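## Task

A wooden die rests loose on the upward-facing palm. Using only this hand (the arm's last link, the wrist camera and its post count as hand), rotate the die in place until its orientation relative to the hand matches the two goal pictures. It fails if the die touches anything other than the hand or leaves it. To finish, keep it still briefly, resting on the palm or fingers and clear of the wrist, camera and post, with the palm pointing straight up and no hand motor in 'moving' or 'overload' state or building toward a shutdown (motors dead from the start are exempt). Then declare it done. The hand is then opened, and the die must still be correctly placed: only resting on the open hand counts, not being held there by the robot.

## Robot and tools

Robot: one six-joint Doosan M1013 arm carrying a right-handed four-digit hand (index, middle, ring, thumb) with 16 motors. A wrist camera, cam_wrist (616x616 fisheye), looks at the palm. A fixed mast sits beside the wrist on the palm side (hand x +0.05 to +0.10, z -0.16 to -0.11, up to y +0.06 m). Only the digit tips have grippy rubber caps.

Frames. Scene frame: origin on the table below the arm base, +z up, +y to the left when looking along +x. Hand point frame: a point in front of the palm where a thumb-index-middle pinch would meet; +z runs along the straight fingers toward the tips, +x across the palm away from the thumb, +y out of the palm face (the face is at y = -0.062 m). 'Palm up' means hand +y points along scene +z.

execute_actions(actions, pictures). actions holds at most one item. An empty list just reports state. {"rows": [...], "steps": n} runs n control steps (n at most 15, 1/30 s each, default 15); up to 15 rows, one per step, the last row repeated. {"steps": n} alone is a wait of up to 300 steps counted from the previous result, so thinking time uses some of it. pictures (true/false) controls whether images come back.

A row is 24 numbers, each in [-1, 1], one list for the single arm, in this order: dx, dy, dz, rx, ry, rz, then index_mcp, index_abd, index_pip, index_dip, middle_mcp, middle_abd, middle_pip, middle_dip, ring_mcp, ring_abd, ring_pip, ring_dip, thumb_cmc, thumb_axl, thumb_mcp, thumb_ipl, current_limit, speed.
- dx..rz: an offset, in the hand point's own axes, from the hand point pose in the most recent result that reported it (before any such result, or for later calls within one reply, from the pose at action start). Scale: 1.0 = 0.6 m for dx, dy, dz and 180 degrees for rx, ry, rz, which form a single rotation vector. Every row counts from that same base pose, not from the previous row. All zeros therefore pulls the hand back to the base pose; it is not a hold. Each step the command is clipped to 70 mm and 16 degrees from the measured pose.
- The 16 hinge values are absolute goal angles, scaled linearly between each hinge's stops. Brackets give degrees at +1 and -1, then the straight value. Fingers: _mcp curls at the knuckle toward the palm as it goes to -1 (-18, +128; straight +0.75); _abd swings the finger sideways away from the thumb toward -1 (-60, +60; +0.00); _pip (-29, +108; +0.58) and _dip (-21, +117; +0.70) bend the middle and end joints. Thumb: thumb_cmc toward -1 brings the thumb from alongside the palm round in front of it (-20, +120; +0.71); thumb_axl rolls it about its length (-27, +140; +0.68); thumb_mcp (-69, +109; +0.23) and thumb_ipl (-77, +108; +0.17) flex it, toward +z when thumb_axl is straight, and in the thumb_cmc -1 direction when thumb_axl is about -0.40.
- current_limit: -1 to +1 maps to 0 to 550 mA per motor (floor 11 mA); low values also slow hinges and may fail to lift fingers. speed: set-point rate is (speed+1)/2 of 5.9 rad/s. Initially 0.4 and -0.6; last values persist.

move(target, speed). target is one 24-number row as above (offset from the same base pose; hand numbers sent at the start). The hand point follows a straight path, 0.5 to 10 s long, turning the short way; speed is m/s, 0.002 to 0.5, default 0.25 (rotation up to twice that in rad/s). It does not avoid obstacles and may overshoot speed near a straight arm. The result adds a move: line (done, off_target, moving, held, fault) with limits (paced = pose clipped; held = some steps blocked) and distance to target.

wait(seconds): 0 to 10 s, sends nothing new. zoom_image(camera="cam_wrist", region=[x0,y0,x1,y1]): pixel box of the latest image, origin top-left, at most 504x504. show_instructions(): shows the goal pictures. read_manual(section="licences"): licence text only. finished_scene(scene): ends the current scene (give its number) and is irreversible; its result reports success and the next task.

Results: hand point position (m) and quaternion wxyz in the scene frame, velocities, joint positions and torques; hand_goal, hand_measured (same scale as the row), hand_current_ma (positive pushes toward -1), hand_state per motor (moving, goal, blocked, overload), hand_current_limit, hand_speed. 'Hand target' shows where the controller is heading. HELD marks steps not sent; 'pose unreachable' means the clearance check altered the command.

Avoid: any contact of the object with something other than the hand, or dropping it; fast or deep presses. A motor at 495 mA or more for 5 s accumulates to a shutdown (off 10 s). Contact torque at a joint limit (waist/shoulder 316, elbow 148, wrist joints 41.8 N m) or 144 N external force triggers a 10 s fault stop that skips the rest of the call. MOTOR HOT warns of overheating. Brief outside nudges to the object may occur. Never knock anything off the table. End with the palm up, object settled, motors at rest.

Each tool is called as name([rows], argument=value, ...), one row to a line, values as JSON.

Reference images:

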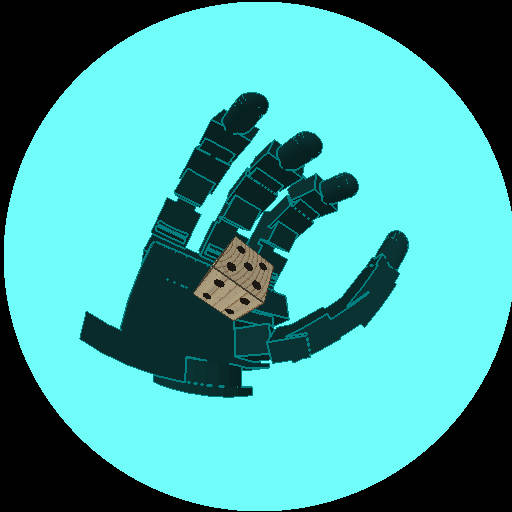

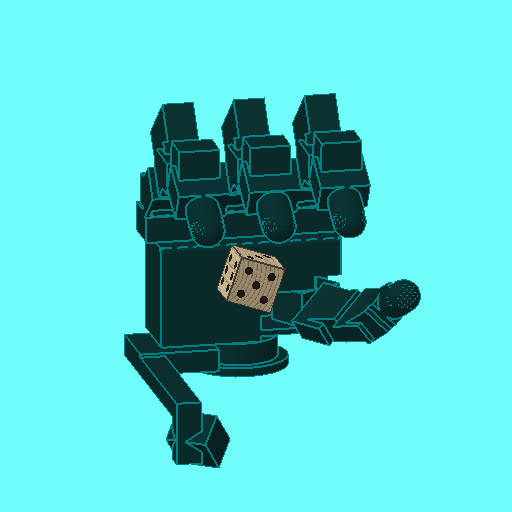

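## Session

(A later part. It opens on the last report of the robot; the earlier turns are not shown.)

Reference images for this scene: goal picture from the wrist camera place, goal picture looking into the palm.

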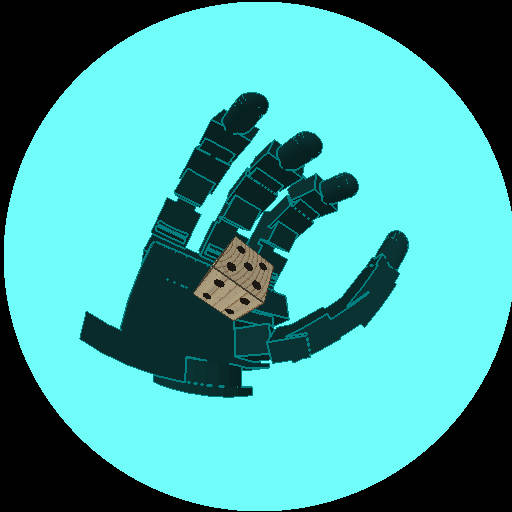

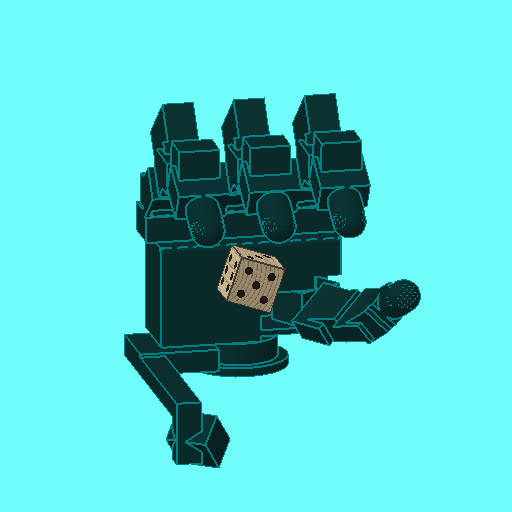

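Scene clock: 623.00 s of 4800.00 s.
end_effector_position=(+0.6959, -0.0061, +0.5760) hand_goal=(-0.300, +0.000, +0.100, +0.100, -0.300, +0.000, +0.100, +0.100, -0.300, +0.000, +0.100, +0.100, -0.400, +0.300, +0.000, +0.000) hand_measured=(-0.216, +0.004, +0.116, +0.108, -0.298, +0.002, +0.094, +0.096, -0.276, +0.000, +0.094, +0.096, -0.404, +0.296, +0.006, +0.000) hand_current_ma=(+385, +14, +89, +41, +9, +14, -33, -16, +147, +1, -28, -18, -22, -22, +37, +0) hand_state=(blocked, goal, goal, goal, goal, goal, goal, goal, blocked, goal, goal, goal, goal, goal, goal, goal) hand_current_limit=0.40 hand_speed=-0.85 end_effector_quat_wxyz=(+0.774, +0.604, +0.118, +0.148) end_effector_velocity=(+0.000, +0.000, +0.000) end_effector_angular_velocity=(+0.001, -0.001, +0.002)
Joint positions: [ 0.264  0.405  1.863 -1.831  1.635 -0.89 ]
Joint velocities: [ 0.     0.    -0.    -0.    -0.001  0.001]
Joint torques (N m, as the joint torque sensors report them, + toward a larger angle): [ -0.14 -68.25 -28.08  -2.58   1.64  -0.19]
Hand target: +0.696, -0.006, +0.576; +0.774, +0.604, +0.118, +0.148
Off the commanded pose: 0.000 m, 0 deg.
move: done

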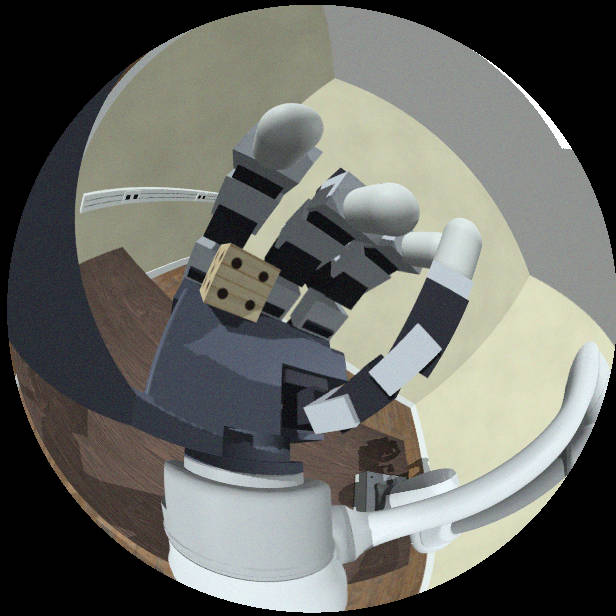

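move(target=[0,0,0,0,0,0,0.0,0,0.1,0.1,-0.15,0,0.1,0.1,-0.15,0,0.1,0.1,-0.6,-0.35,0,0.1,0.4,-0.5])

move(target=[0,0,0,-0.09,0,0,0.0,0,0.1,0.1,-0.15,0,0.1,0.1,-0.15,0,0.1,0.1,-0.6,-0.35,-0.7,0.1,0.4,-0.4], speed=0.08)

Scene clock: 630.33 s of 4800.00 s.
end_effector_position=(+0.6959, -0.0061, +0.5760) hand_goal=(+0.000, +0.000, +0.100, +0.100, -0.150, +0.000, +0.100, +0.100, -0.150, +0.000, +0.100, +0.100, -0.600, -0.350, +0.000, +0.100) hand_measured=(+0.002, +0.004, +0.102, +0.102, -0.152, +0.002, +0.094, +0.096, -0.150, +0.000, +0.096, +0.096, -0.600, -0.348, +0.000, +0.096) hand_current_ma=(+6, +14, +8, +11, -6, +14, -27, -16, -6, +1, -24, -18, -1, +10, -1, -22) hand_state=(goal, goal, goal, goal, goal, goal, goal, goal, goal, goal, goal, goal, goal, goal, goal, goal) hand_current_limit=0.40 hand_speed=-0.50 end_effector_quat_wxyz=(+0.774, +0.604, +0.118, +0.148) end_effector_velocity=(+0.000, -0.000, +0.000) end_effector_angular_velocity=(-0.001, +0.001, +0.001)
Joint positions: [ 0.264  0.405  1.863 -1.831  1.635 -0.89 ]
Joint velocities: [-0.    -0.    -0.    -0.001 -0.001 -0.001]
Joint torques (N m, as the joint torque sensors report them, + toward a larger angle): [ -1.75 -68.79 -27.96  -2.62   1.79  -0.2 ]
Hand target: +0.696, -0.006, +0.576; +0.774, +0.604, +0.118, +0.148
Off the commanded pose: 0.000 m, 0 deg.
move: done

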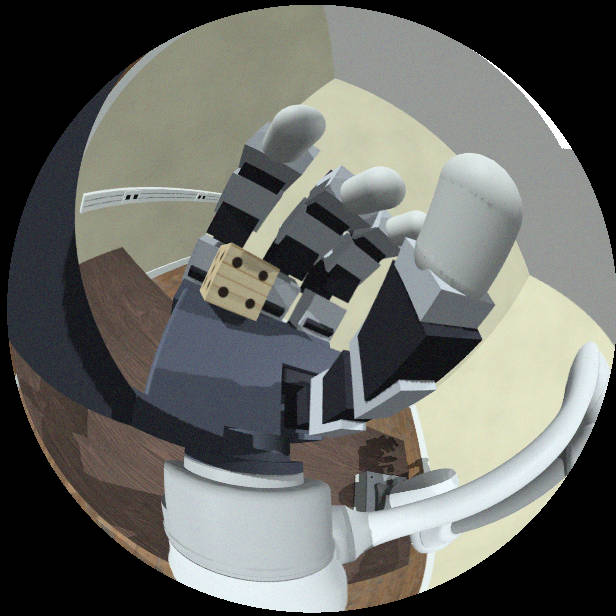

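Scene clock: 632.37 s of 4800.00 s.
end_effector_position=(+0.6960, -0.0062, +0.5760) hand_goal=(+0.000, +0.000, +0.100, +0.100, -0.150, +0.000, +0.100, +0.100, -0.150, +0.000, +0.100, +0.100, -0.600, -0.350, -0.700, +0.100) hand_measured=(+0.002, +0.004, +0.102, +0.102, -0.152, +0.002, +0.094, +0.096, -0.150, +0.000, +0.096, +0.096, -0.604, -0.350, -0.704, +0.098) hand_current_ma=(+6, +14, +6, +11, -6, +14, -27, -16, -5, +1, -24, -18, -26, -5, -23, -20) hand_state=(goal, goal, goal, goal, goal, goal, goal, goal, goal, goal, goal, goal, goal, goal, goal, goal) hand_current_limit=0.40 hand_speed=-0.40 end_effector_quat_wxyz=(+0.851, +0.490, +0.097, +0.163) end_effector_velocity=(+0.000, +0.002, +0.000) end_effector_angular_velocity=(-0.007, -0.003, +0.003)
Joint positions: [ 0.193  0.474  1.888 -2.079  1.807 -0.814]
Joint velocities: [ 0.     0.002 -0.    -0.007  0.004  0.001]
Joint torques (N m, as the joint torque sensors report them, + toward a larger angle): [ -2.93 -73.61 -26.25  -2.85   1.31  -0.02]
Hand target: +0.696, -0.006, +0.576; +0.851, +0.489, +0.097, +0.163
Off the commanded pose: 0.000 m, 0 deg.
move: done

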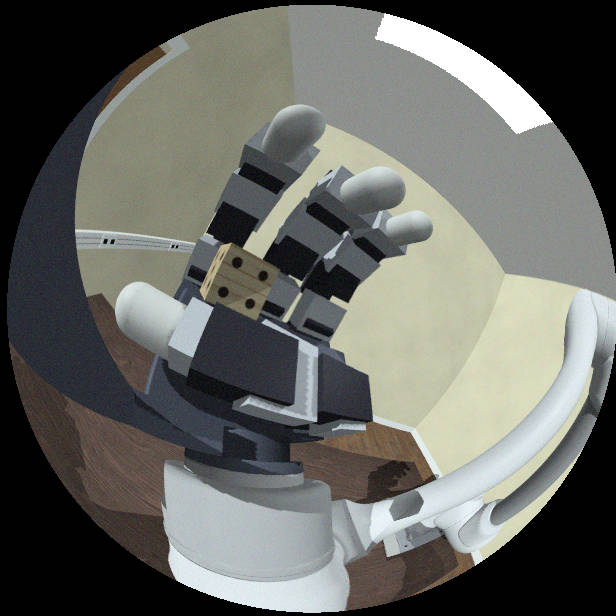

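Good guard. Tilting more and nudging the top edge with fingertips.

move(target=[0,0,0,-0.07,0,0,0.0,0,0.1,0.1,0.1,0,-0.8,-0.3,0.1,0,-0.8,-0.3,-0.6,-0.35,-0.7,0.1,0.4,-0.75], speed=0.08)

Scene clock: 638.67 s of 4800.00 s.
end_effector_position=(+0.6960, -0.0063, +0.5761) hand_goal=(+0.000, +0.000, +0.100, +0.100, +0.100, +0.000, -0.800, -0.300, +0.100, +0.000, -0.800, -0.300, -0.600, -0.350, -0.700, +0.100) hand_measured=(+0.000, +0.004, +0.100, +0.102, +0.098, +0.002, -0.800, -0.298, +0.104, +0.000, -0.730, -0.284, -0.604, -0.352, -0.704, +0.098) hand_current_ma=(+2, +14, +3, +11, -13, +14, +0, +12, +23, +1, +356, +93, -26, -12, -23, -20) hand_state=(goal, goal, goal, goal, goal, goal, goal, goal, goal, goal, blocked, goal, goal, goal, goal, goal) hand_current_limit=0.40 hand_speed=-0.75 end_effector_quat_wxyz=(+0.900, +0.393, +0.078, +0.172) end_effector_velocity=(+0.001, +0.001, +0.000) end_effector_angular_velocity=(-0.002, -0.000, +0.003)
Joint positions: [ 0.124  0.523  1.887 -2.273  1.949 -0.794]
Joint velocities: [ 0.     0.001 -0.    -0.003 -0.     0.   ]
Joint torques (N m, as the joint torque sensors report them, + toward a larger angle): [ -3.06 -77.09 -24.52  -2.99   1.43   0.06]
Hand target: +0.696, -0.006, +0.576; +0.900, +0.393, +0.078, +0.172
Off the commanded pose: 0.000 m, 0 deg.
move: done

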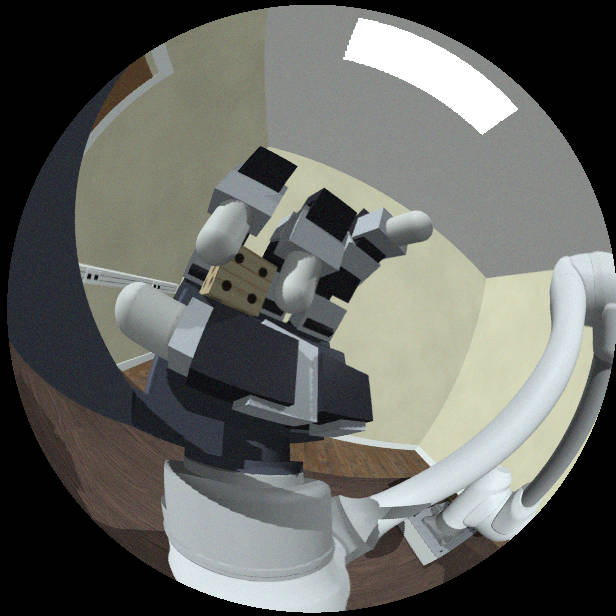

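move(target=[0,0,0,-0.07,0,0,0.0,0,0.1,0.1,-0.1,0,0,0.1,-0.1,0,0,0.1,-0.6,-0.35,-0.7,0.1,0.4,-0.6], speed=0.08)

Scene clock: 644.93 s of 4800.00 s.
end_effector_position=(+0.6960, -0.0063, +0.5762) hand_goal=(+0.000, +0.000, +0.100, +0.100, -0.100, +0.000, +0.000, +0.100, -0.100, +0.000, +0.000, +0.100, -0.600, -0.350, -0.700, +0.100) hand_measured=(-0.002, +0.004, +0.100, +0.102, -0.104, +0.002, -0.010, +0.096, -0.104, +0.000, -0.008, +0.096, -0.604, -0.354, -0.704, +0.098) hand_current_ma=(-12, +14, +1, +11, -19, +14, -48, -20, -19, +1, -44, -20, -26, -30, -23, -20) hand_state=(goal, goal, goal, goal, goal, goal, goal, goal, goal, goal, goal, goal, goal, goal, goal, goal) hand_current_limit=0.40 hand_speed=-0.60 end_effector_quat_wxyz=(+0.937, +0.292, +0.059, +0.180) end_effector_velocity=(-0.000, -0.000, -0.000) end_effector_angular_velocity=(-0.007, -0.003, -0.001)
Joint positions: [ 0.049  0.565  1.868 -2.48   2.084 -0.813]
Joint velocities: [-0.003  0.001  0.    -0.007  0.005 -0.002]
Joint torques (N m, as the joint torque sensors report them, + toward a larger angle): [ -0.16 -78.57 -23.37  -2.73   0.94  -0.35]
Hand target: +0.696, -0.006, +0.576; +0.937, +0.292, +0.059, +0.180
Off the commanded pose: 0.000 m, 0 deg.
move: done

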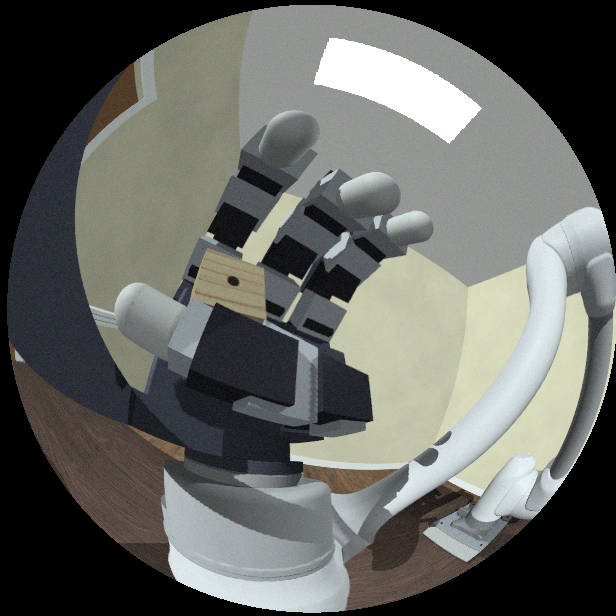

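move(target=[0,0,0,0.308,0,0,0.85,0,0.5,0.6,-0.45,0,0.2,0.2,-0.45,0,0.2,0.2,-0.6,-0.35,-0.7,0.1,0.4,-0.7], speed=0.2)

move(target=[0,0,0,0,0,0,0.85,0,0.5,0.6,-0.45,0,0.2,0.2,-0.45,0,0.2,0.2,-0.58,-0.35,0.1,0.2,0.4,-0.3])

move(target=[0,0,0,0,0,0,0.85,0,0.5,0.6,-0.45,0,0.2,0.2,-0.45,0,0.2,0.2,-0.58,0.68,0.1,0.2,0.4,-0.3])

move(target=[0,0,0,0,0,0.2,0.85,0,0.5,0.6,-0.45,0,0.2,0.2,-0.45,0,0.2,0.2,-0.58,0.68,-0.78,0.2,0.4,-0.3], speed=0.1)

Scene clock: 661.37 s of 4800.00 s.
end_effector_position=(+0.6959, -0.0060, +0.5760) hand_goal=(+0.850, +0.000, +0.500, +0.600, -0.450, +0.000, +0.200, +0.200, -0.450, +0.000, +0.200, +0.200, -0.600, -0.350, -0.700, +0.100) hand_measured=(+0.860, +0.004, +0.500, +0.598, -0.452, +0.002, +0.194, +0.196, -0.452, +0.000, +0.194, +0.196, -0.604, -0.354, -0.704, +0.098) hand_current_ma=(+54, +14, +3, -11, -14, +14, -31, -20, -14, +1, -28, -20, -26, -26, -24, -20) hand_state=(goal, goal, goal, goal, goal, goal, goal, goal, goal, goal, goal, goal, goal, goal, goal, goal) hand_current_limit=0.40 hand_speed=-0.70 end_effector_quat_wxyz=(+0.694, +0.695, +0.136, +0.132) end_effector_velocity=(+0.000, +0.000, +0.001) end_effector_angular_velocity=(+0.006, +0.001, -0.001)
Joint positions: [ 0.306  0.346  1.821 -1.607  1.508 -0.996]
Joint velocities: [ 0.001 -0.001 -0.003  0.007 -0.002 -0.003]
Joint torques (N m, as the joint torque sensors report them, + toward a larger angle): [ -2.58 -65.91 -30.11  -1.65   1.23   0.25]
Hand target: +0.696, -0.006, +0.576; +0.694, +0.695, +0.136, +0.132
Off the commanded pose: 0.000 m, 0 deg.
move: done

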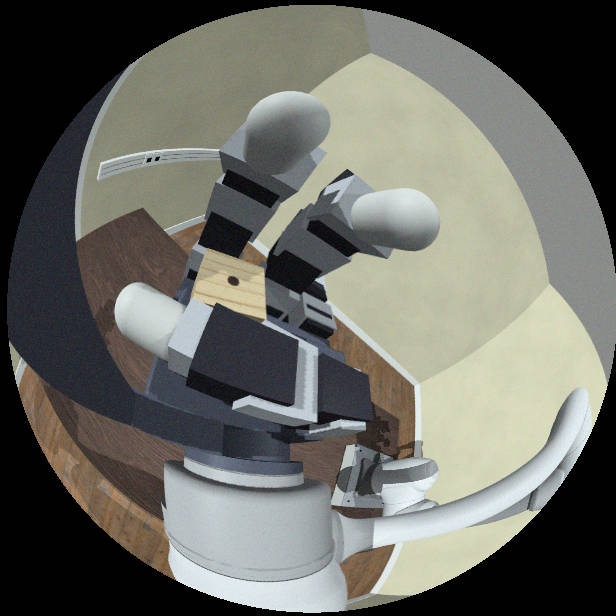

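Scene clock: 662.63 s of 4800.00 s.
end_effector_position=(+0.6959, -0.0060, +0.5760) hand_goal=(+0.850, +0.000, +0.500, +0.600, -0.450, +0.000, +0.200, +0.200, -0.450, +0.000, +0.200, +0.200, -0.580, -0.350, +0.100, +0.200) hand_measured=(+0.860, +0.004, +0.500, +0.598, -0.452, +0.002, +0.194, +0.196, -0.452, +0.000, +0.194, +0.196, -0.584, -0.352, +0.096, +0.198) hand_current_ma=(+54, +14, +3, -11, -14, +14, -31, -20, -14, +1, -28, -20, -21, -14, -31, -17) hand_state=(goal, goal, goal, goal, goal, goal, goal, goal, goal, goal, goal, goal, goal, goal, goal, goal) hand_current_limit=0.40 hand_speed=-0.30 end_effector_quat_wxyz=(+0.694, +0.695, +0.136, +0.132) end_effector_velocity=(-0.000, -0.000, -0.000) end_effector_angular_velocity=(-0.001, +0.001, -0.001)
Joint positions: [ 0.306  0.346  1.821 -1.607  1.508 -0.996]
Joint velocities: [-0.     0.     0.001  0.     0.001 -0.001]
Joint torques (N m, as the joint torque sensors report them, + toward a larger angle): [ -1.25 -65.41 -30.4   -2.13   1.7   -0.18]
Hand target: +0.696, -0.006, +0.576; +0.694, +0.695, +0.136, +0.132
Off the commanded pose: 0.000 m, 0 deg.
move: done

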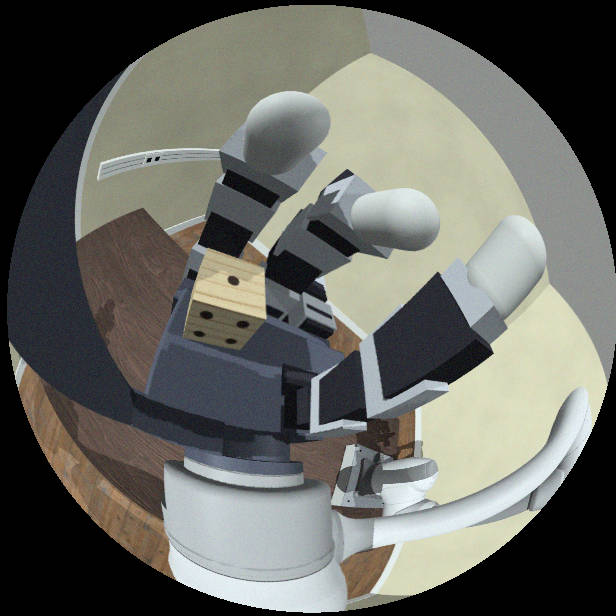

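Scene clock: 664.00 s of 4800.00 s.
end_effector_position=(+0.6959, -0.0060, +0.5760) hand_goal=(+0.850, +0.000, +0.500, +0.600, -0.450, +0.000, +0.200, +0.200, -0.450, +0.000, +0.200, +0.200, -0.580, +0.680, +0.100, +0.200) hand_measured=(+0.860, +0.004, +0.500, +0.598, -0.452, +0.002, +0.194, +0.196, -0.452, +0.000, +0.194, +0.196, -0.582, +0.678, +0.096, +0.198) hand_current_ma=(+54, +14, +3, -11, -14, +14, -31, -20, -14, +1, -28, -20, -12, -14, -30, -17) hand_state=(goal, goal, goal, goal, goal, goal, goal, goal, goal, goal, goal, goal, goal, goal, goal, goal) hand_current_limit=0.40 hand_speed=-0.30 end_effector_quat_wxyz=(+0.694, +0.695, +0.136, +0.132) end_effector_velocity=(-0.000, +0.000, +0.000) end_effector_angular_velocity=(+0.001, -0.001, -0.000)
Joint positions: [ 0.306  0.346  1.821 -1.607  1.508 -0.996]
Joint velocities: [ 0.001 -0.    -0.     0.001  0.     0.001]
Joint torques (N m, as the joint torque sensors report them, + toward a larger angle): [ -0.78 -65.2  -30.29  -2.11   1.63  -0.17]
Hand target: +0.696, -0.006, +0.576; +0.694, +0.695, +0.136, +0.132
Off the commanded pose: 0.000 m, 0 deg.
move: done

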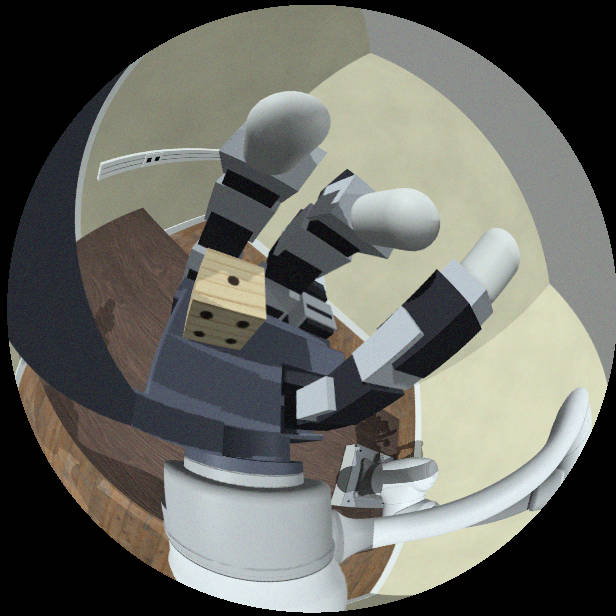

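Scene clock: 667.47 s of 4800.00 s.
end_effector_position=(+0.6960, -0.0059, +0.5759) hand_goal=(+0.850, +0.000, +0.500, +0.600, -0.450, +0.000, +0.200, +0.200, -0.450, +0.000, +0.200, +0.200, -0.580, +0.680, -0.780, +0.200) hand_measured=(+0.860, +0.004, +0.500, +0.598, -0.452, +0.002, +0.194, +0.196, -0.452, +0.000, +0.194, +0.196, -0.580, +0.682, -0.784, +0.198) hand_current_ma=(+54, +14, +3, -11, -14, +14, -28, -19, -14, +1, -26, -19, +5, +10, -26, -15) hand_state=(goal, goal, goal, goal, goal, goal, goal, goal, goal, goal, goal, goal, goal, goal, goal, goal) hand_current_limit=0.40 hand_speed=-0.30 end_effector_quat_wxyz=(+0.619, +0.703, -0.086, +0.340) end_effector_velocity=(+0.000, -0.001, +0.000) end_effector_angular_velocity=(+0.001, -0.004, +0.000)
Joint positions: [ 0.311  0.386  1.702 -1.6    1.509 -0.447]
Joint velocities: [-0.001  0.    -0.001 -0.001 -0.001  0.004]
Joint torques (N m, as the joint torque sensors report them, + toward a larger angle): [ -1.82 -71.86 -31.43  -2.24   1.36  -0.22]
Hand target: +0.696, -0.006, +0.576; +0.619, +0.703, -0.086, +0.340
Off the commanded pose: 0.000 m, 0 deg.
move: done

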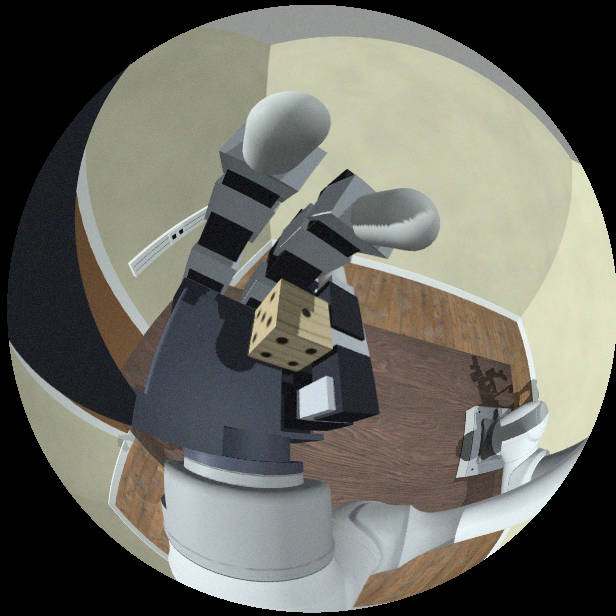

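Flat against the thumb. Continuing the tilt, then lowering the thumb.

move(target=[0,0,0,0,0,0.22,0.85,0,0.5,0.6,-0.45,0,0.2,0.2,-0.45,0,0.2,0.2,-0.58,0.68,-0.78,0.2,0.4,-0.9], speed=0.15)

move(target=[0,0,0,0,0,0,0.85,0,0.5,0.6,-0.45,0,0.2,0.2,-0.45,0,0.2,0.2,-0.4,0.68,-0.78,0.2,0.4,-0.92])

zoom_image(camera="cam_wrist", region=[200, 220, 430, 450])

Scene clock: 679.67 s of 4800.00 s.
end_effector_position=(+0.6960, -0.0058, +0.5758) hand_goal=(+0.850, +0.000, +0.500, +0.600, -0.450, +0.000, +0.200, +0.200, -0.450, +0.000, +0.200, +0.200, -0.580, +0.680, -0.780, +0.200) hand_measured=(+0.860, +0.004, +0.500, +0.598, -0.452, +0.002, +0.196, +0.198, -0.452, +0.002, +0.196, +0.198, -0.576, +0.684, -0.784, +0.198) hand_current_ma=(+50, +14, +3, -11, -14, +14, -19, -16, -14, +9, -18, -16, +18, +28, -26, -15) hand_state=(goal, goal, goal, goal, goal, goal, goal, goal, goal, goal, goal, goal, goal, goal, goal, goal) hand_current_limit=0.40 hand_speed=-0.90 end_effector_quat_wxyz=(+0.468, +0.632, -0.318, +0.529) end_effector_velocity=(-0.000, -0.001, -0.001) end_effector_angular_velocity=(+0.004, -0.007, -0.001)
Joint positions: [ 0.312  0.376  1.605 -1.592  1.508  0.136]
Joint velocities: [-0.001 -0.    -0.     0.001  0.     0.007]
Joint torques (N m, as the joint torque sensors report them, + toward a larger angle): [ -1.81 -72.68 -34.25  -2.1    0.98  -0.38]
Hand target: +0.696, -0.006, +0.576; +0.467, +0.632, -0.318, +0.530
Off the commanded pose: 0.000 m, 0 deg.
move: done

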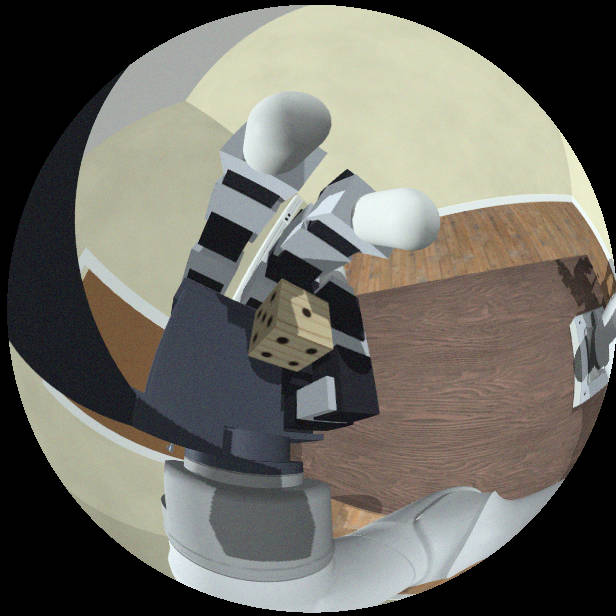

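Scene clock: 680.83 s of 4800.00 s.
end_effector_position=(+0.6960, -0.0058, +0.5759) hand_goal=(+0.850, +0.000, +0.500, +0.600, -0.450, +0.000, +0.200, +0.200, -0.450, +0.000, +0.200, +0.200, -0.400, +0.680, -0.780, +0.200) hand_measured=(+0.860, +0.004, +0.500, +0.598, -0.452, +0.002, +0.196, +0.198, -0.452, +0.002, +0.196, +0.198, -0.396, +0.684, -0.782, +0.198) hand_current_ma=(+50, +14, +3, -11, -14, +14, -19, -16, -14, +9, -18, -16, +17, +31, -18, -15) hand_state=(goal, goal, goal, goal, goal, goal, goal, goal, goal, goal, goal, goal, goal, goal, goal, goal) hand_current_limit=0.40 hand_speed=-0.92 end_effector_quat_wxyz=(+0.468, +0.632, -0.318, +0.529) end_effector_velocity=(-0.000, -0.000, -0.001) end_effector_angular_velocity=(+0.002, +0.000, -0.001)
Joint positions: [ 0.312  0.376  1.605 -1.592  1.508  0.136]
Joint velocities: [-0.    -0.     0.     0.002  0.     0.001]
Joint torques (N m, as the joint torque sensors report them, + toward a larger angle): [ -1.96 -71.39 -35.06  -2.24   1.24  -0.44]
Hand target: +0.696, -0.006, +0.576; +0.468, +0.632, -0.318, +0.529
Off the commanded pose: 0.000 m, 0 deg.
move: done

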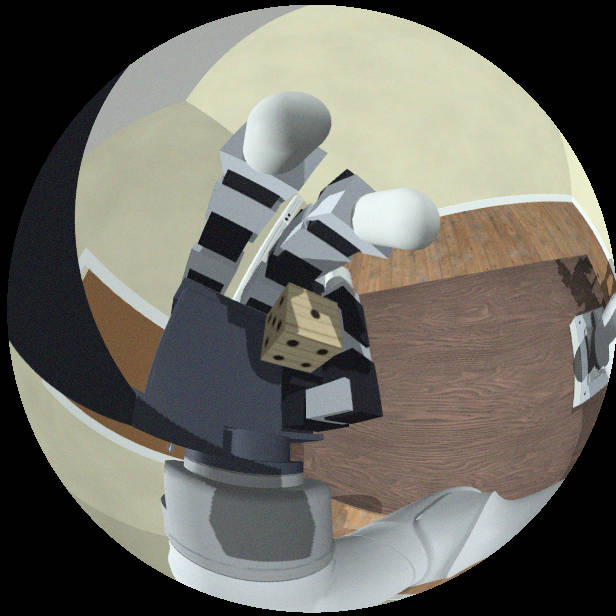

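Region (200, 220, 430, 450) of cam_wrist's 616x616 image, scaled by 2.191, with more detail than that image has.

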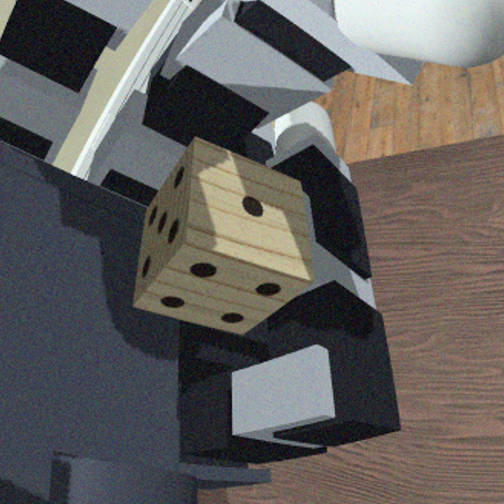

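move(target=[0,0,0,0,0,-0.04,0.85,0,0.5,0.6,-0.45,0,0.2,0.2,-0.45,0,0.2,0.2,-0.25,0.68,-0.78,0.25,0.4,-0.93], speed=0.08)

zoom_image(camera="cam_wrist", region=[200, 220, 430, 450])

Scene clock: 690.40 s of 4800.00 s.
end_effector_position=(+0.6960, -0.0058, +0.5759) hand_goal=(+0.850, +0.000, +0.500, +0.600, -0.450, +0.000, +0.200, +0.200, -0.450, +0.000, +0.200, +0.200, -0.250, +0.680, -0.780, +0.250) hand_measured=(+0.860, +0.004, +0.500, +0.598, -0.452, +0.002, +0.196, +0.198, -0.452, +0.002, +0.196, +0.198, -0.246, +0.684, -0.782, +0.248) hand_current_ma=(+49, +14, +3, -11, -14, +14, -19, -16, -14, +9, -18, -15, +18, +31, -13, -14) hand_state=(goal, goal, goal, goal, goal, goal, goal, goal, goal, goal, goal, goal, goal, goal, goal, goal) hand_current_limit=0.40 hand_speed=-0.93 end_effector_quat_wxyz=(+0.500, +0.651, -0.278, +0.499) end_effector_velocity=(+0.000, -0.001, +0.000) end_effector_angular_velocity=(-0.002, +0.003, +0.001)
Joint positions: [ 0.312  0.382  1.618 -1.594  1.508  0.03 ]
Joint velocities: [-0.001  0.     0.001 -0.002 -0.001 -0.003]
Joint torques (N m, as the joint torque sensors report them, + toward a larger angle): [ -2.73 -73.23 -33.7   -2.26   1.21  -0.76]
Hand target: +0.696, -0.006, +0.576; +0.500, +0.651, -0.278, +0.499
Off the commanded pose: 0.000 m, 0 deg.
move: done

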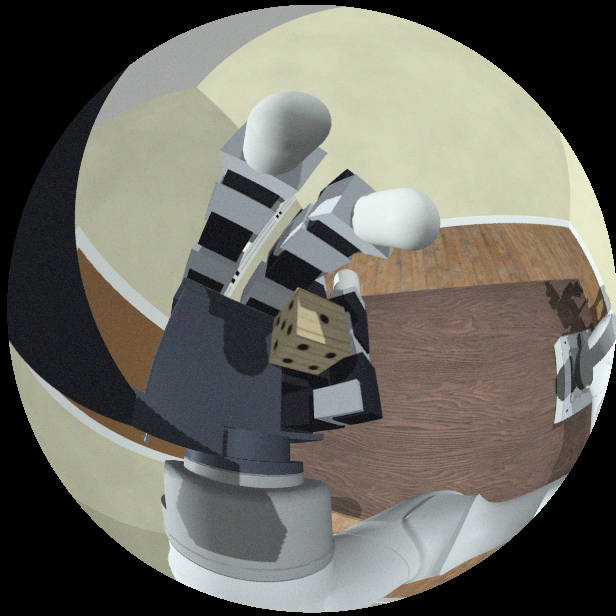

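Region (200, 220, 430, 450) of cam_wrist's 616x616 image, scaled by 2.191, with more detail than that image has.

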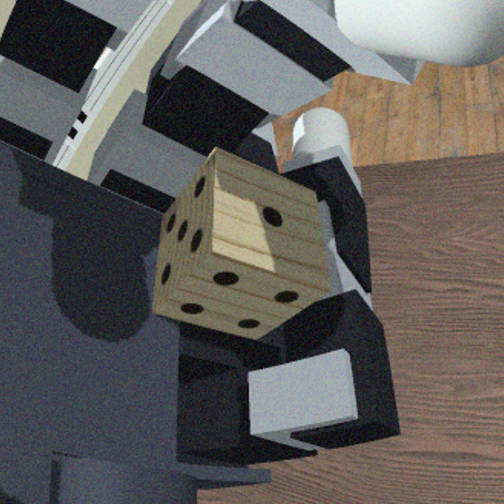

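move(target=[0,0,0,0,0,-0.02,0.9,0,0.5,0.6,-0.45,0,0.2,0.2,-0.45,0,0.2,0.2,-0.13,0.68,-0.86,0.33,0.4,-0.93], speed=0.08)

zoom_image(camera="cam_wrist", region=[200, 220, 430, 450])

Scene clock: 700.43 s of 4800.00 s.
end_effector_position=(+0.6960, -0.0058, +0.5759) hand_goal=(+0.900, +0.000, +0.500, +0.600, -0.450, +0.000, +0.200, +0.200, -0.450, +0.000, +0.200, +0.200, -0.130, +0.680, -0.860, +0.330) hand_measured=(+0.902, +0.004, +0.500, +0.598, -0.452, +0.002, +0.196, +0.198, -0.452, +0.002, +0.196, +0.198, -0.184, +0.676, -0.796, +0.302) hand_current_ma=(+14, +14, +3, -11, -14, +14, -19, -16, -14, +9, -18, -15, -289, -25, +385, -200) hand_state=(goal, goal, goal, goal, goal, goal, goal, goal, goal, goal, goal, goal, blocked, goal, blocked, blocked) hand_current_limit=0.40 hand_speed=-0.93 end_effector_quat_wxyz=(+0.515, +0.659, -0.257, +0.483) end_effector_velocity=(+0.000, -0.001, -0.000) end_effector_angular_velocity=(+0.001, +0.001, -0.001)
Joint positions: [ 0.312  0.384  1.626 -1.594  1.508 -0.023]
Joint velocities: [-0.001  0.    -0.     0.001 -0.001 -0.001]
Joint torques (N m, as the joint torque sensors report them, + toward a larger angle): [ -2.55 -71.79 -33.62  -2.16   1.32  -0.25]
Hand target: +0.696, -0.006, +0.576; +0.515, +0.659, -0.257, +0.483
Off the commanded pose: 0.000 m, 0 deg.
move: done

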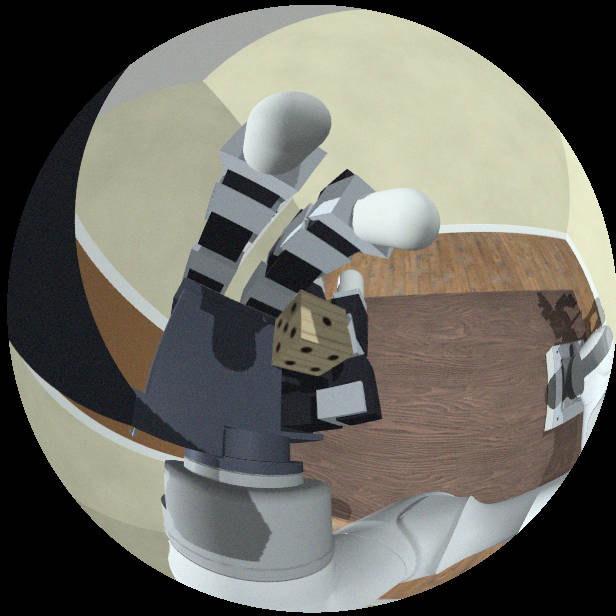

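Region (200, 220, 430, 450) of cam_wrist's 616x616 image, scaled by 2.191, with more detail than that image has.

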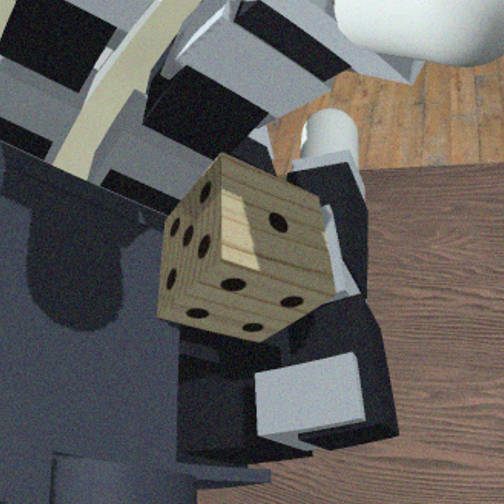

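move(target=[0,0,0,0,0,-0.36,0.9,0,0.5,0.6,0.8,0,0.3,0.4,-0.45,0,0.2,0.2,-0.25,0.68,-0.74,0.25,0.4,-0.7], speed=0.2)

move(target=[0,0,0,0,0,0,0.9,0,0.5,0.6,0.8,0,0.3,0.4,-0.45,0,0.2,0.2,-0.9,0.68,-0.6,0.2,0.4,-0.8])

Scene clock: 724.13 s of 4800.00 s.
end_effector_position=(+0.6960, -0.0059, +0.5760) hand_goal=(+0.900, +0.000, +0.500, +0.600, +0.800, +0.000, +0.300, +0.400, -0.450, +0.000, +0.200, +0.200, -0.250, +0.680, -0.740, +0.250) hand_measured=(+0.910, +0.004, +0.500, +0.598, +0.810, +0.002, +0.300, +0.398, -0.452, +0.002, +0.196, +0.198, -0.242, +0.684, -0.744, +0.250) hand_current_ma=(+51, +14, +3, -11, +51, +14, +2, -11, -14, +9, -18, -15, +48, +29, -20, +4) hand_state=(goal, goal, goal, goal, goal, goal, goal, goal, goal, goal, goal, goal, goal, goal, goal, goal) hand_current_limit=0.40 hand_speed=-0.70 end_effector_quat_wxyz=(+0.694, +0.695, +0.136, +0.132) end_effector_velocity=(+0.000, +0.001, +0.000) end_effector_angular_velocity=(-0.003, +0.005, +0.001)
Joint positions: [ 0.306  0.346  1.821 -1.607  1.508 -0.996]
Joint velocities: [ 0.001 -0.001  0.001 -0.001 -0.    -0.005]
Joint torques (N m, as the joint torque sensors report them, + toward a larger angle): [ -1.14 -68.45 -29.19  -2.17   1.45  -0.3 ]
Hand target: +0.696, -0.006, +0.576; +0.694, +0.695, +0.136, +0.132
Off the commanded pose: 0.000 m, 0 deg.
move: done

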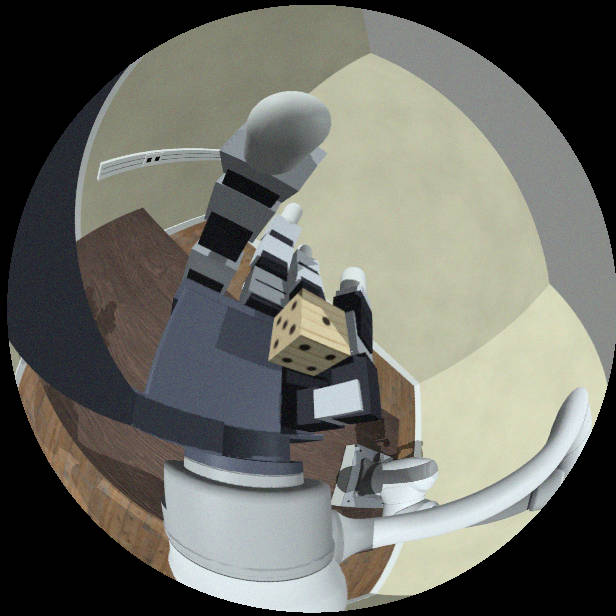

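Scene clock: 725.73 s of 4800.00 s.
end_effector_position=(+0.6959, -0.0059, +0.5760) hand_goal=(+0.900, +0.000, +0.500, +0.600, +0.800, +0.000, +0.300, +0.400, -0.450, +0.000, +0.200, +0.200, -0.900, +0.680, -0.600, +0.200) hand_measured=(+0.910, +0.004, +0.500, +0.598, +0.810, +0.002, +0.300, +0.398, -0.452, +0.002, +0.196, +0.198, -0.898, +0.680, -0.614, +0.200) hand_current_ma=(+52, +14, +3, -11, +51, +14, +2, -11, -14, +9, -18, -15, +6, +2, -88, +4) hand_state=(goal, goal, goal, goal, goal, goal, goal, goal, goal, goal, goal, goal, goal, goal, goal, goal) hand_current_limit=0.40 hand_speed=-0.80 end_effector_quat_wxyz=(+0.694, +0.695, +0.136, +0.132) end_effector_velocity=(+0.000, -0.000, -0.000) end_effector_angular_velocity=(+0.000, +0.001, +0.000)
Joint positions: [ 0.306  0.346  1.821 -1.607  1.508 -0.996]
Joint velocities: [-0.  0.  0.  0. -0. -0.]
Joint torques (N m, as the joint torque sensors report them, + toward a larger angle): [ -1.32 -64.98 -30.62  -1.97   1.6   -0.3 ]
Hand target: +0.696, -0.006, +0.576; +0.694, +0.695, +0.136, +0.132
Off the commanded pose: 0.000 m, 0 deg.
move: done

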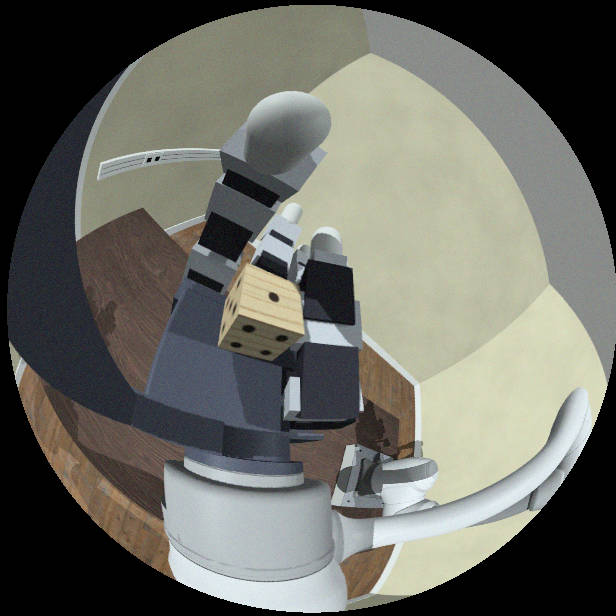

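move(target=[0,0,0,0,0,0,0.9,0,0.5,0.6,0.8,0,0.3,0.4,-0.3,0,0.2,0.2,-0.8,0.3,-0.62,0.2,0.4,-0.85])

Scene clock: 735.47 s of 4800.00 s.
end_effector_position=(+0.6960, -0.0059, +0.5760) hand_goal=(+0.900, +0.000, +0.500, +0.600, +0.800, +0.000, +0.300, +0.400, -0.300, +0.000, +0.200, +0.200, -0.800, +0.300, -0.620, +0.200) hand_measured=(+0.910, +0.004, +0.500, +0.598, +0.810, +0.002, +0.300, +0.398, -0.304, +0.002, +0.198, +0.198, -0.792, +0.360, -0.628, +0.198) hand_current_ma=(+52, +14, +3, -11, +51, +14, +2, -11, -25, +7, -12, -15, +46, +385, -52, -11) hand_state=(goal, goal, goal, goal, goal, goal, goal, goal, goal, goal, goal, goal, goal, blocked, goal, goal) hand_current_limit=0.40 hand_speed=-0.85 end_effector_quat_wxyz=(+0.694, +0.695, +0.136, +0.132) end_effector_velocity=(-0.000, +0.001, -0.000) end_effector_angular_velocity=(-0.000, +0.001, +0.001)
Joint positions: [ 0.306  0.346  1.821 -1.607  1.508 -0.996]
Joint velocities: [ 0.001  0.     0.001 -0.    -0.     0.   ]
Joint torques (N m, as the joint torque sensors report them, + toward a larger angle): [ -1.48 -65.2  -30.32  -2.19   1.52   0.  ]
Hand target: +0.696, -0.006, +0.576; +0.694, +0.695, +0.136, +0.132
Off the commanded pose: 0.000 m, 0 deg.
move: done

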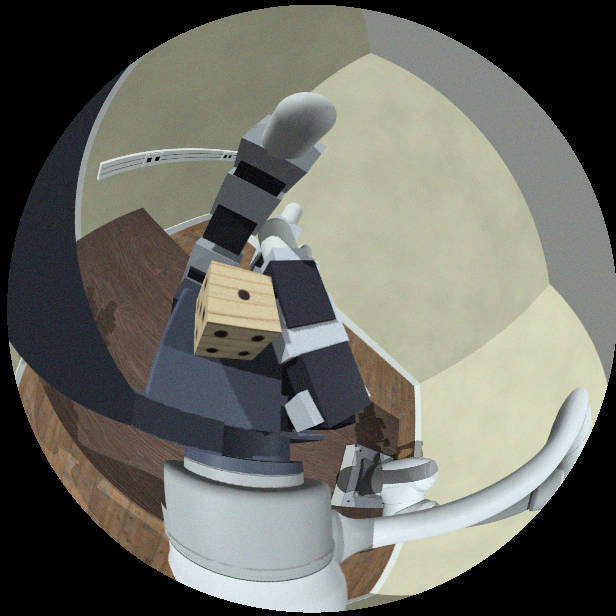

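move(target=[0,0,0,0,0,0,0.9,0,0.5,0.6,0.8,0,0.3,0.4,0.55,0,-0.2,0.1,-0.95,0.25,-0.5,0.35,0.4,-0.8])

Scene clock: 745.23 s of 4800.00 s.
end_effector_position=(+0.6959, -0.0059, +0.5760) hand_goal=(+0.900, +0.000, +0.500, +0.600, +0.800, +0.000, +0.300, +0.400, +0.550, +0.000, -0.200, +0.100, -0.950, +0.250, -0.500, +0.350) hand_measured=(+0.910, +0.004, +0.500, +0.598, +0.810, +0.002, +0.300, +0.398, +0.556, -0.004, -0.198, +0.102, -0.954, +0.250, -0.514, +0.346) hand_current_ma=(+52, +14, +3, -11, +51, +14, +2, -11, +40, -14, +10, +11, -19, +6, -88, -33) hand_state=(goal, goal, goal, goal, goal, goal, goal, goal, goal, goal, goal, goal, goal, goal, goal, goal) hand_current_limit=0.40 hand_speed=-0.80 end_effector_quat_wxyz=(+0.694, +0.695, +0.136, +0.132) end_effector_velocity=(+0.000, -0.000, -0.000) end_effector_angular_velocity=(+0.001, +0.000, -0.001)
Joint positions: [ 0.306  0.346  1.821 -1.607  1.508 -0.996]
Joint velocities: [-0.     0.    -0.     0.001 -0.    -0.   ]
Joint torques (N m, as the joint torque sensors report them, + toward a larger angle): [ -1.45 -65.07 -30.38  -2.13   1.72  -0.28]
Hand target: +0.696, -0.006, +0.576; +0.694, +0.695, +0.136, +0.132
Off the commanded pose: 0.000 m, 0 deg.
move: done

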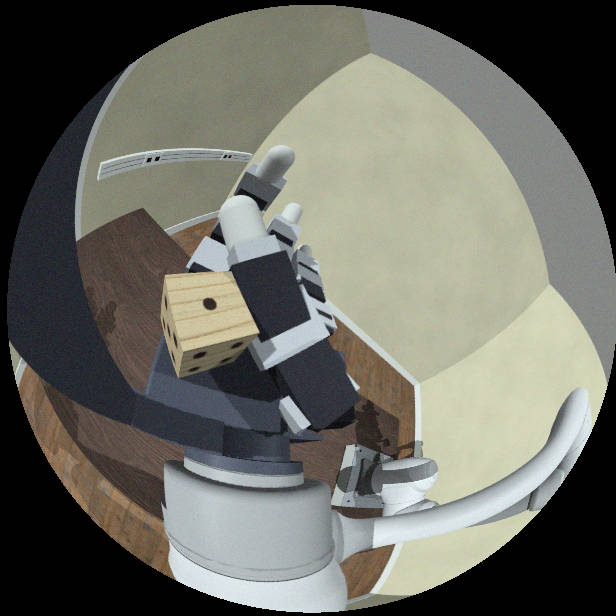

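move(target=[0,0,0,0,0,0.03,0.9,0,0.5,0.6,0.8,0,0.3,0.4,0.55,0,-0.2,0.1,-0.7,0.68,-0.3,0.2,0.4,-0.7], speed=0.1)

move(target=[0,0,0,0,0,0,0.9,0,0.5,0.6,-0.1,0,0.1,0.2,-0.1,0,0.1,0.2,-0.6,0.68,-0.76,0.2,0.4,-0.5])

Scene clock: 759.57 s of 4800.00 s.
end_effector_position=(+0.6959, -0.0059, +0.5760) hand_goal=(+0.900, +0.000, +0.500, +0.600, +0.800, +0.000, +0.300, +0.400, +0.550, +0.000, -0.200, +0.100, -0.700, +0.680, -0.300, +0.200) hand_measured=(+0.910, +0.004, +0.500, +0.598, +0.810, +0.002, +0.300, +0.398, +0.556, -0.002, -0.198, +0.102, -0.702, +0.678, -0.312, +0.200) hand_current_ma=(+52, +14, +3, -11, +51, +14, +2, -11, +41, -12, +10, +11, -15, -18, -74, +6) hand_state=(goal, goal, goal, goal, goal, goal, goal, goal, goal, goal, goal, goal, goal, goal, goal, goal) hand_current_limit=0.40 hand_speed=-0.70 end_effector_quat_wxyz=(+0.687, +0.700, +0.103, +0.164) end_effector_velocity=(+0.000, +0.000, -0.001) end_effector_angular_velocity=(-0.000, +0.000, +0.002)
Joint positions: [ 0.307  0.354  1.803 -1.606  1.508 -0.911]
Joint velocities: [ 0.     0.     0.002 -0.001 -0.002  0.001]
Joint torques (N m, as the joint torque sensors report them, + toward a larger angle): [ -1.41 -67.14 -30.17  -2.22   1.47  -0.29]
Hand target: +0.696, -0.006, +0.576; +0.687, +0.700, +0.103, +0.164
Off the commanded pose: 0.000 m, 0 deg.
move: done

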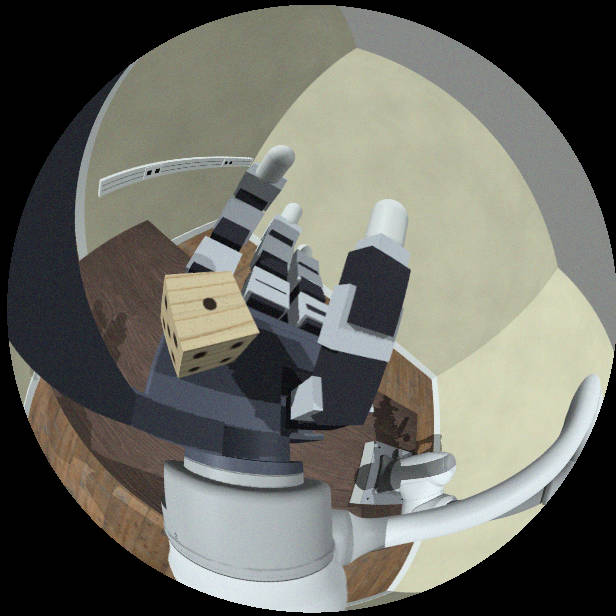

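Scene clock: 760.90 s of 4800.00 s.
end_effector_position=(+0.6959, -0.0059, +0.5760) hand_goal=(+0.900, +0.000, +0.500, +0.600, -0.100, +0.000, +0.100, +0.200, -0.100, +0.000, +0.100, +0.200, -0.600, +0.680, -0.760, +0.200) hand_measured=(+0.910, +0.004, +0.500, +0.598, -0.088, +0.002, +0.102, +0.202, -0.090, -0.002, +0.098, +0.198, -0.602, +0.678, -0.764, +0.200) hand_current_ma=(+52, +14, +3, -11, +65, +14, +13, +12, +66, -12, -8, -14, -9, -11, -26, +2) hand_state=(goal, goal, goal, goal, goal, goal, goal, goal, goal, goal, goal, goal, goal, goal, goal, goal) hand_current_limit=0.40 hand_speed=-0.50 end_effector_quat_wxyz=(+0.687, +0.700, +0.103, +0.164) end_effector_velocity=(-0.000, -0.000, -0.001) end_effector_angular_velocity=(+0.000, +0.001, -0.000)
Joint positions: [ 0.307  0.354  1.803 -1.606  1.508 -0.911]
Joint velocities: [-0.     0.     0.001  0.    -0.     0.001]
Joint torques (N m, as the joint torque sensors report them, + toward a larger angle): [ -1.12 -66.15 -31.08  -2.2    1.54  -0.15]
Hand target: +0.696, -0.006, +0.576; +0.687, +0.700, +0.103, +0.164
Off the commanded pose: 0.000 m, 0 deg.
move: done

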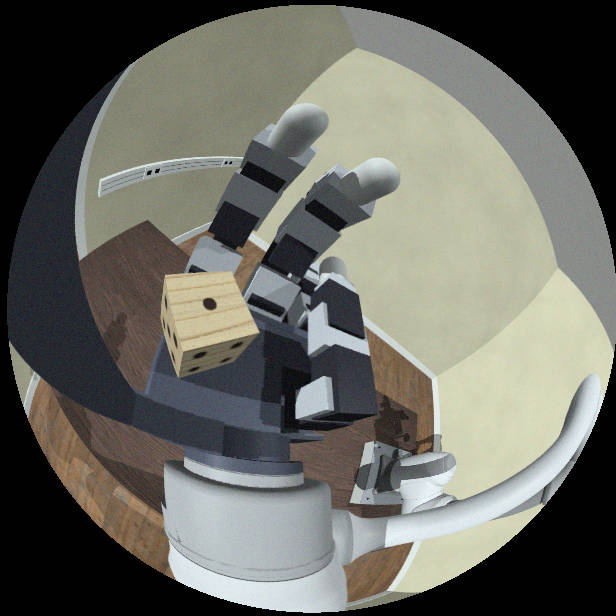

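move(target=[0,0,0,0,0,0.17,0.9,0,0.5,0.6,-0.1,0,0.1,0.2,-0.1,0,0.1,0.2,-0.6,0.68,-0.76,0.2,0.4,-0.5], speed=0.12)

Scene clock: 767.33 s of 4800.00 s.
end_effector_position=(+0.6960, -0.0059, +0.5759) hand_goal=(+0.900, +0.000, +0.500, +0.600, -0.100, +0.000, +0.100, +0.200, -0.100, +0.000, +0.100, +0.200, -0.600, +0.680, -0.760, +0.200) hand_measured=(+0.910, +0.004, +0.500, +0.598, -0.090, +0.002, +0.102, +0.202, -0.090, +0.000, +0.098, +0.198, -0.598, +0.682, -0.764, +0.200) hand_current_ma=(+52, +14, +3, -11, +58, +14, +13, +12, +58, -1, -8, -14, +5, +8, -26, +2) hand_state=(goal, goal, goal, goal, goal, goal, goal, goal, goal, goal, goal, goal, goal, goal, goal, goal) hand_current_limit=0.40 hand_speed=-0.50 end_effector_quat_wxyz=(+0.619, +0.703, -0.085, +0.340) end_effector_velocity=(+0.000, -0.000, -0.000) end_effector_angular_velocity=(+0.002, -0.005, +0.001)
Joint positions: [ 0.311  0.386  1.702 -1.6    1.509 -0.447]
Joint velocities: [-0.     0.    -0.     0.    -0.001  0.005]
Joint torques (N m, as the joint torque sensors report them, + toward a larger angle): [ -1.46 -70.15 -32.06  -2.48   1.54  -0.56]
Hand target: +0.696, -0.006, +0.576; +0.619, +0.703, -0.086, +0.340
Off the commanded pose: 0.000 m, 0 deg.
move: done

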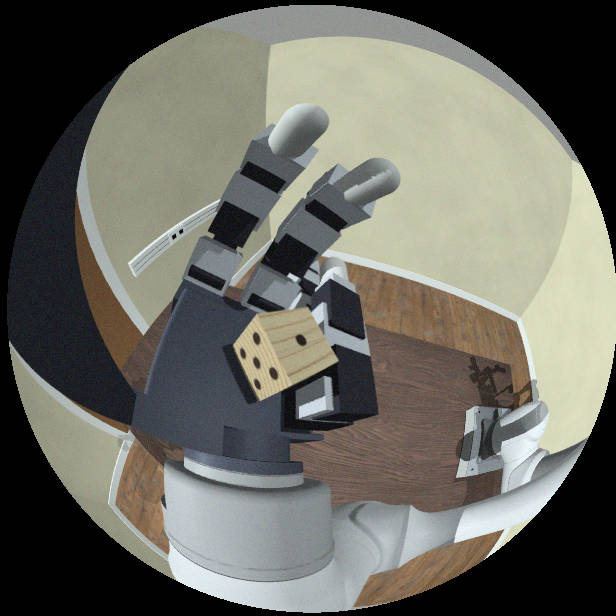

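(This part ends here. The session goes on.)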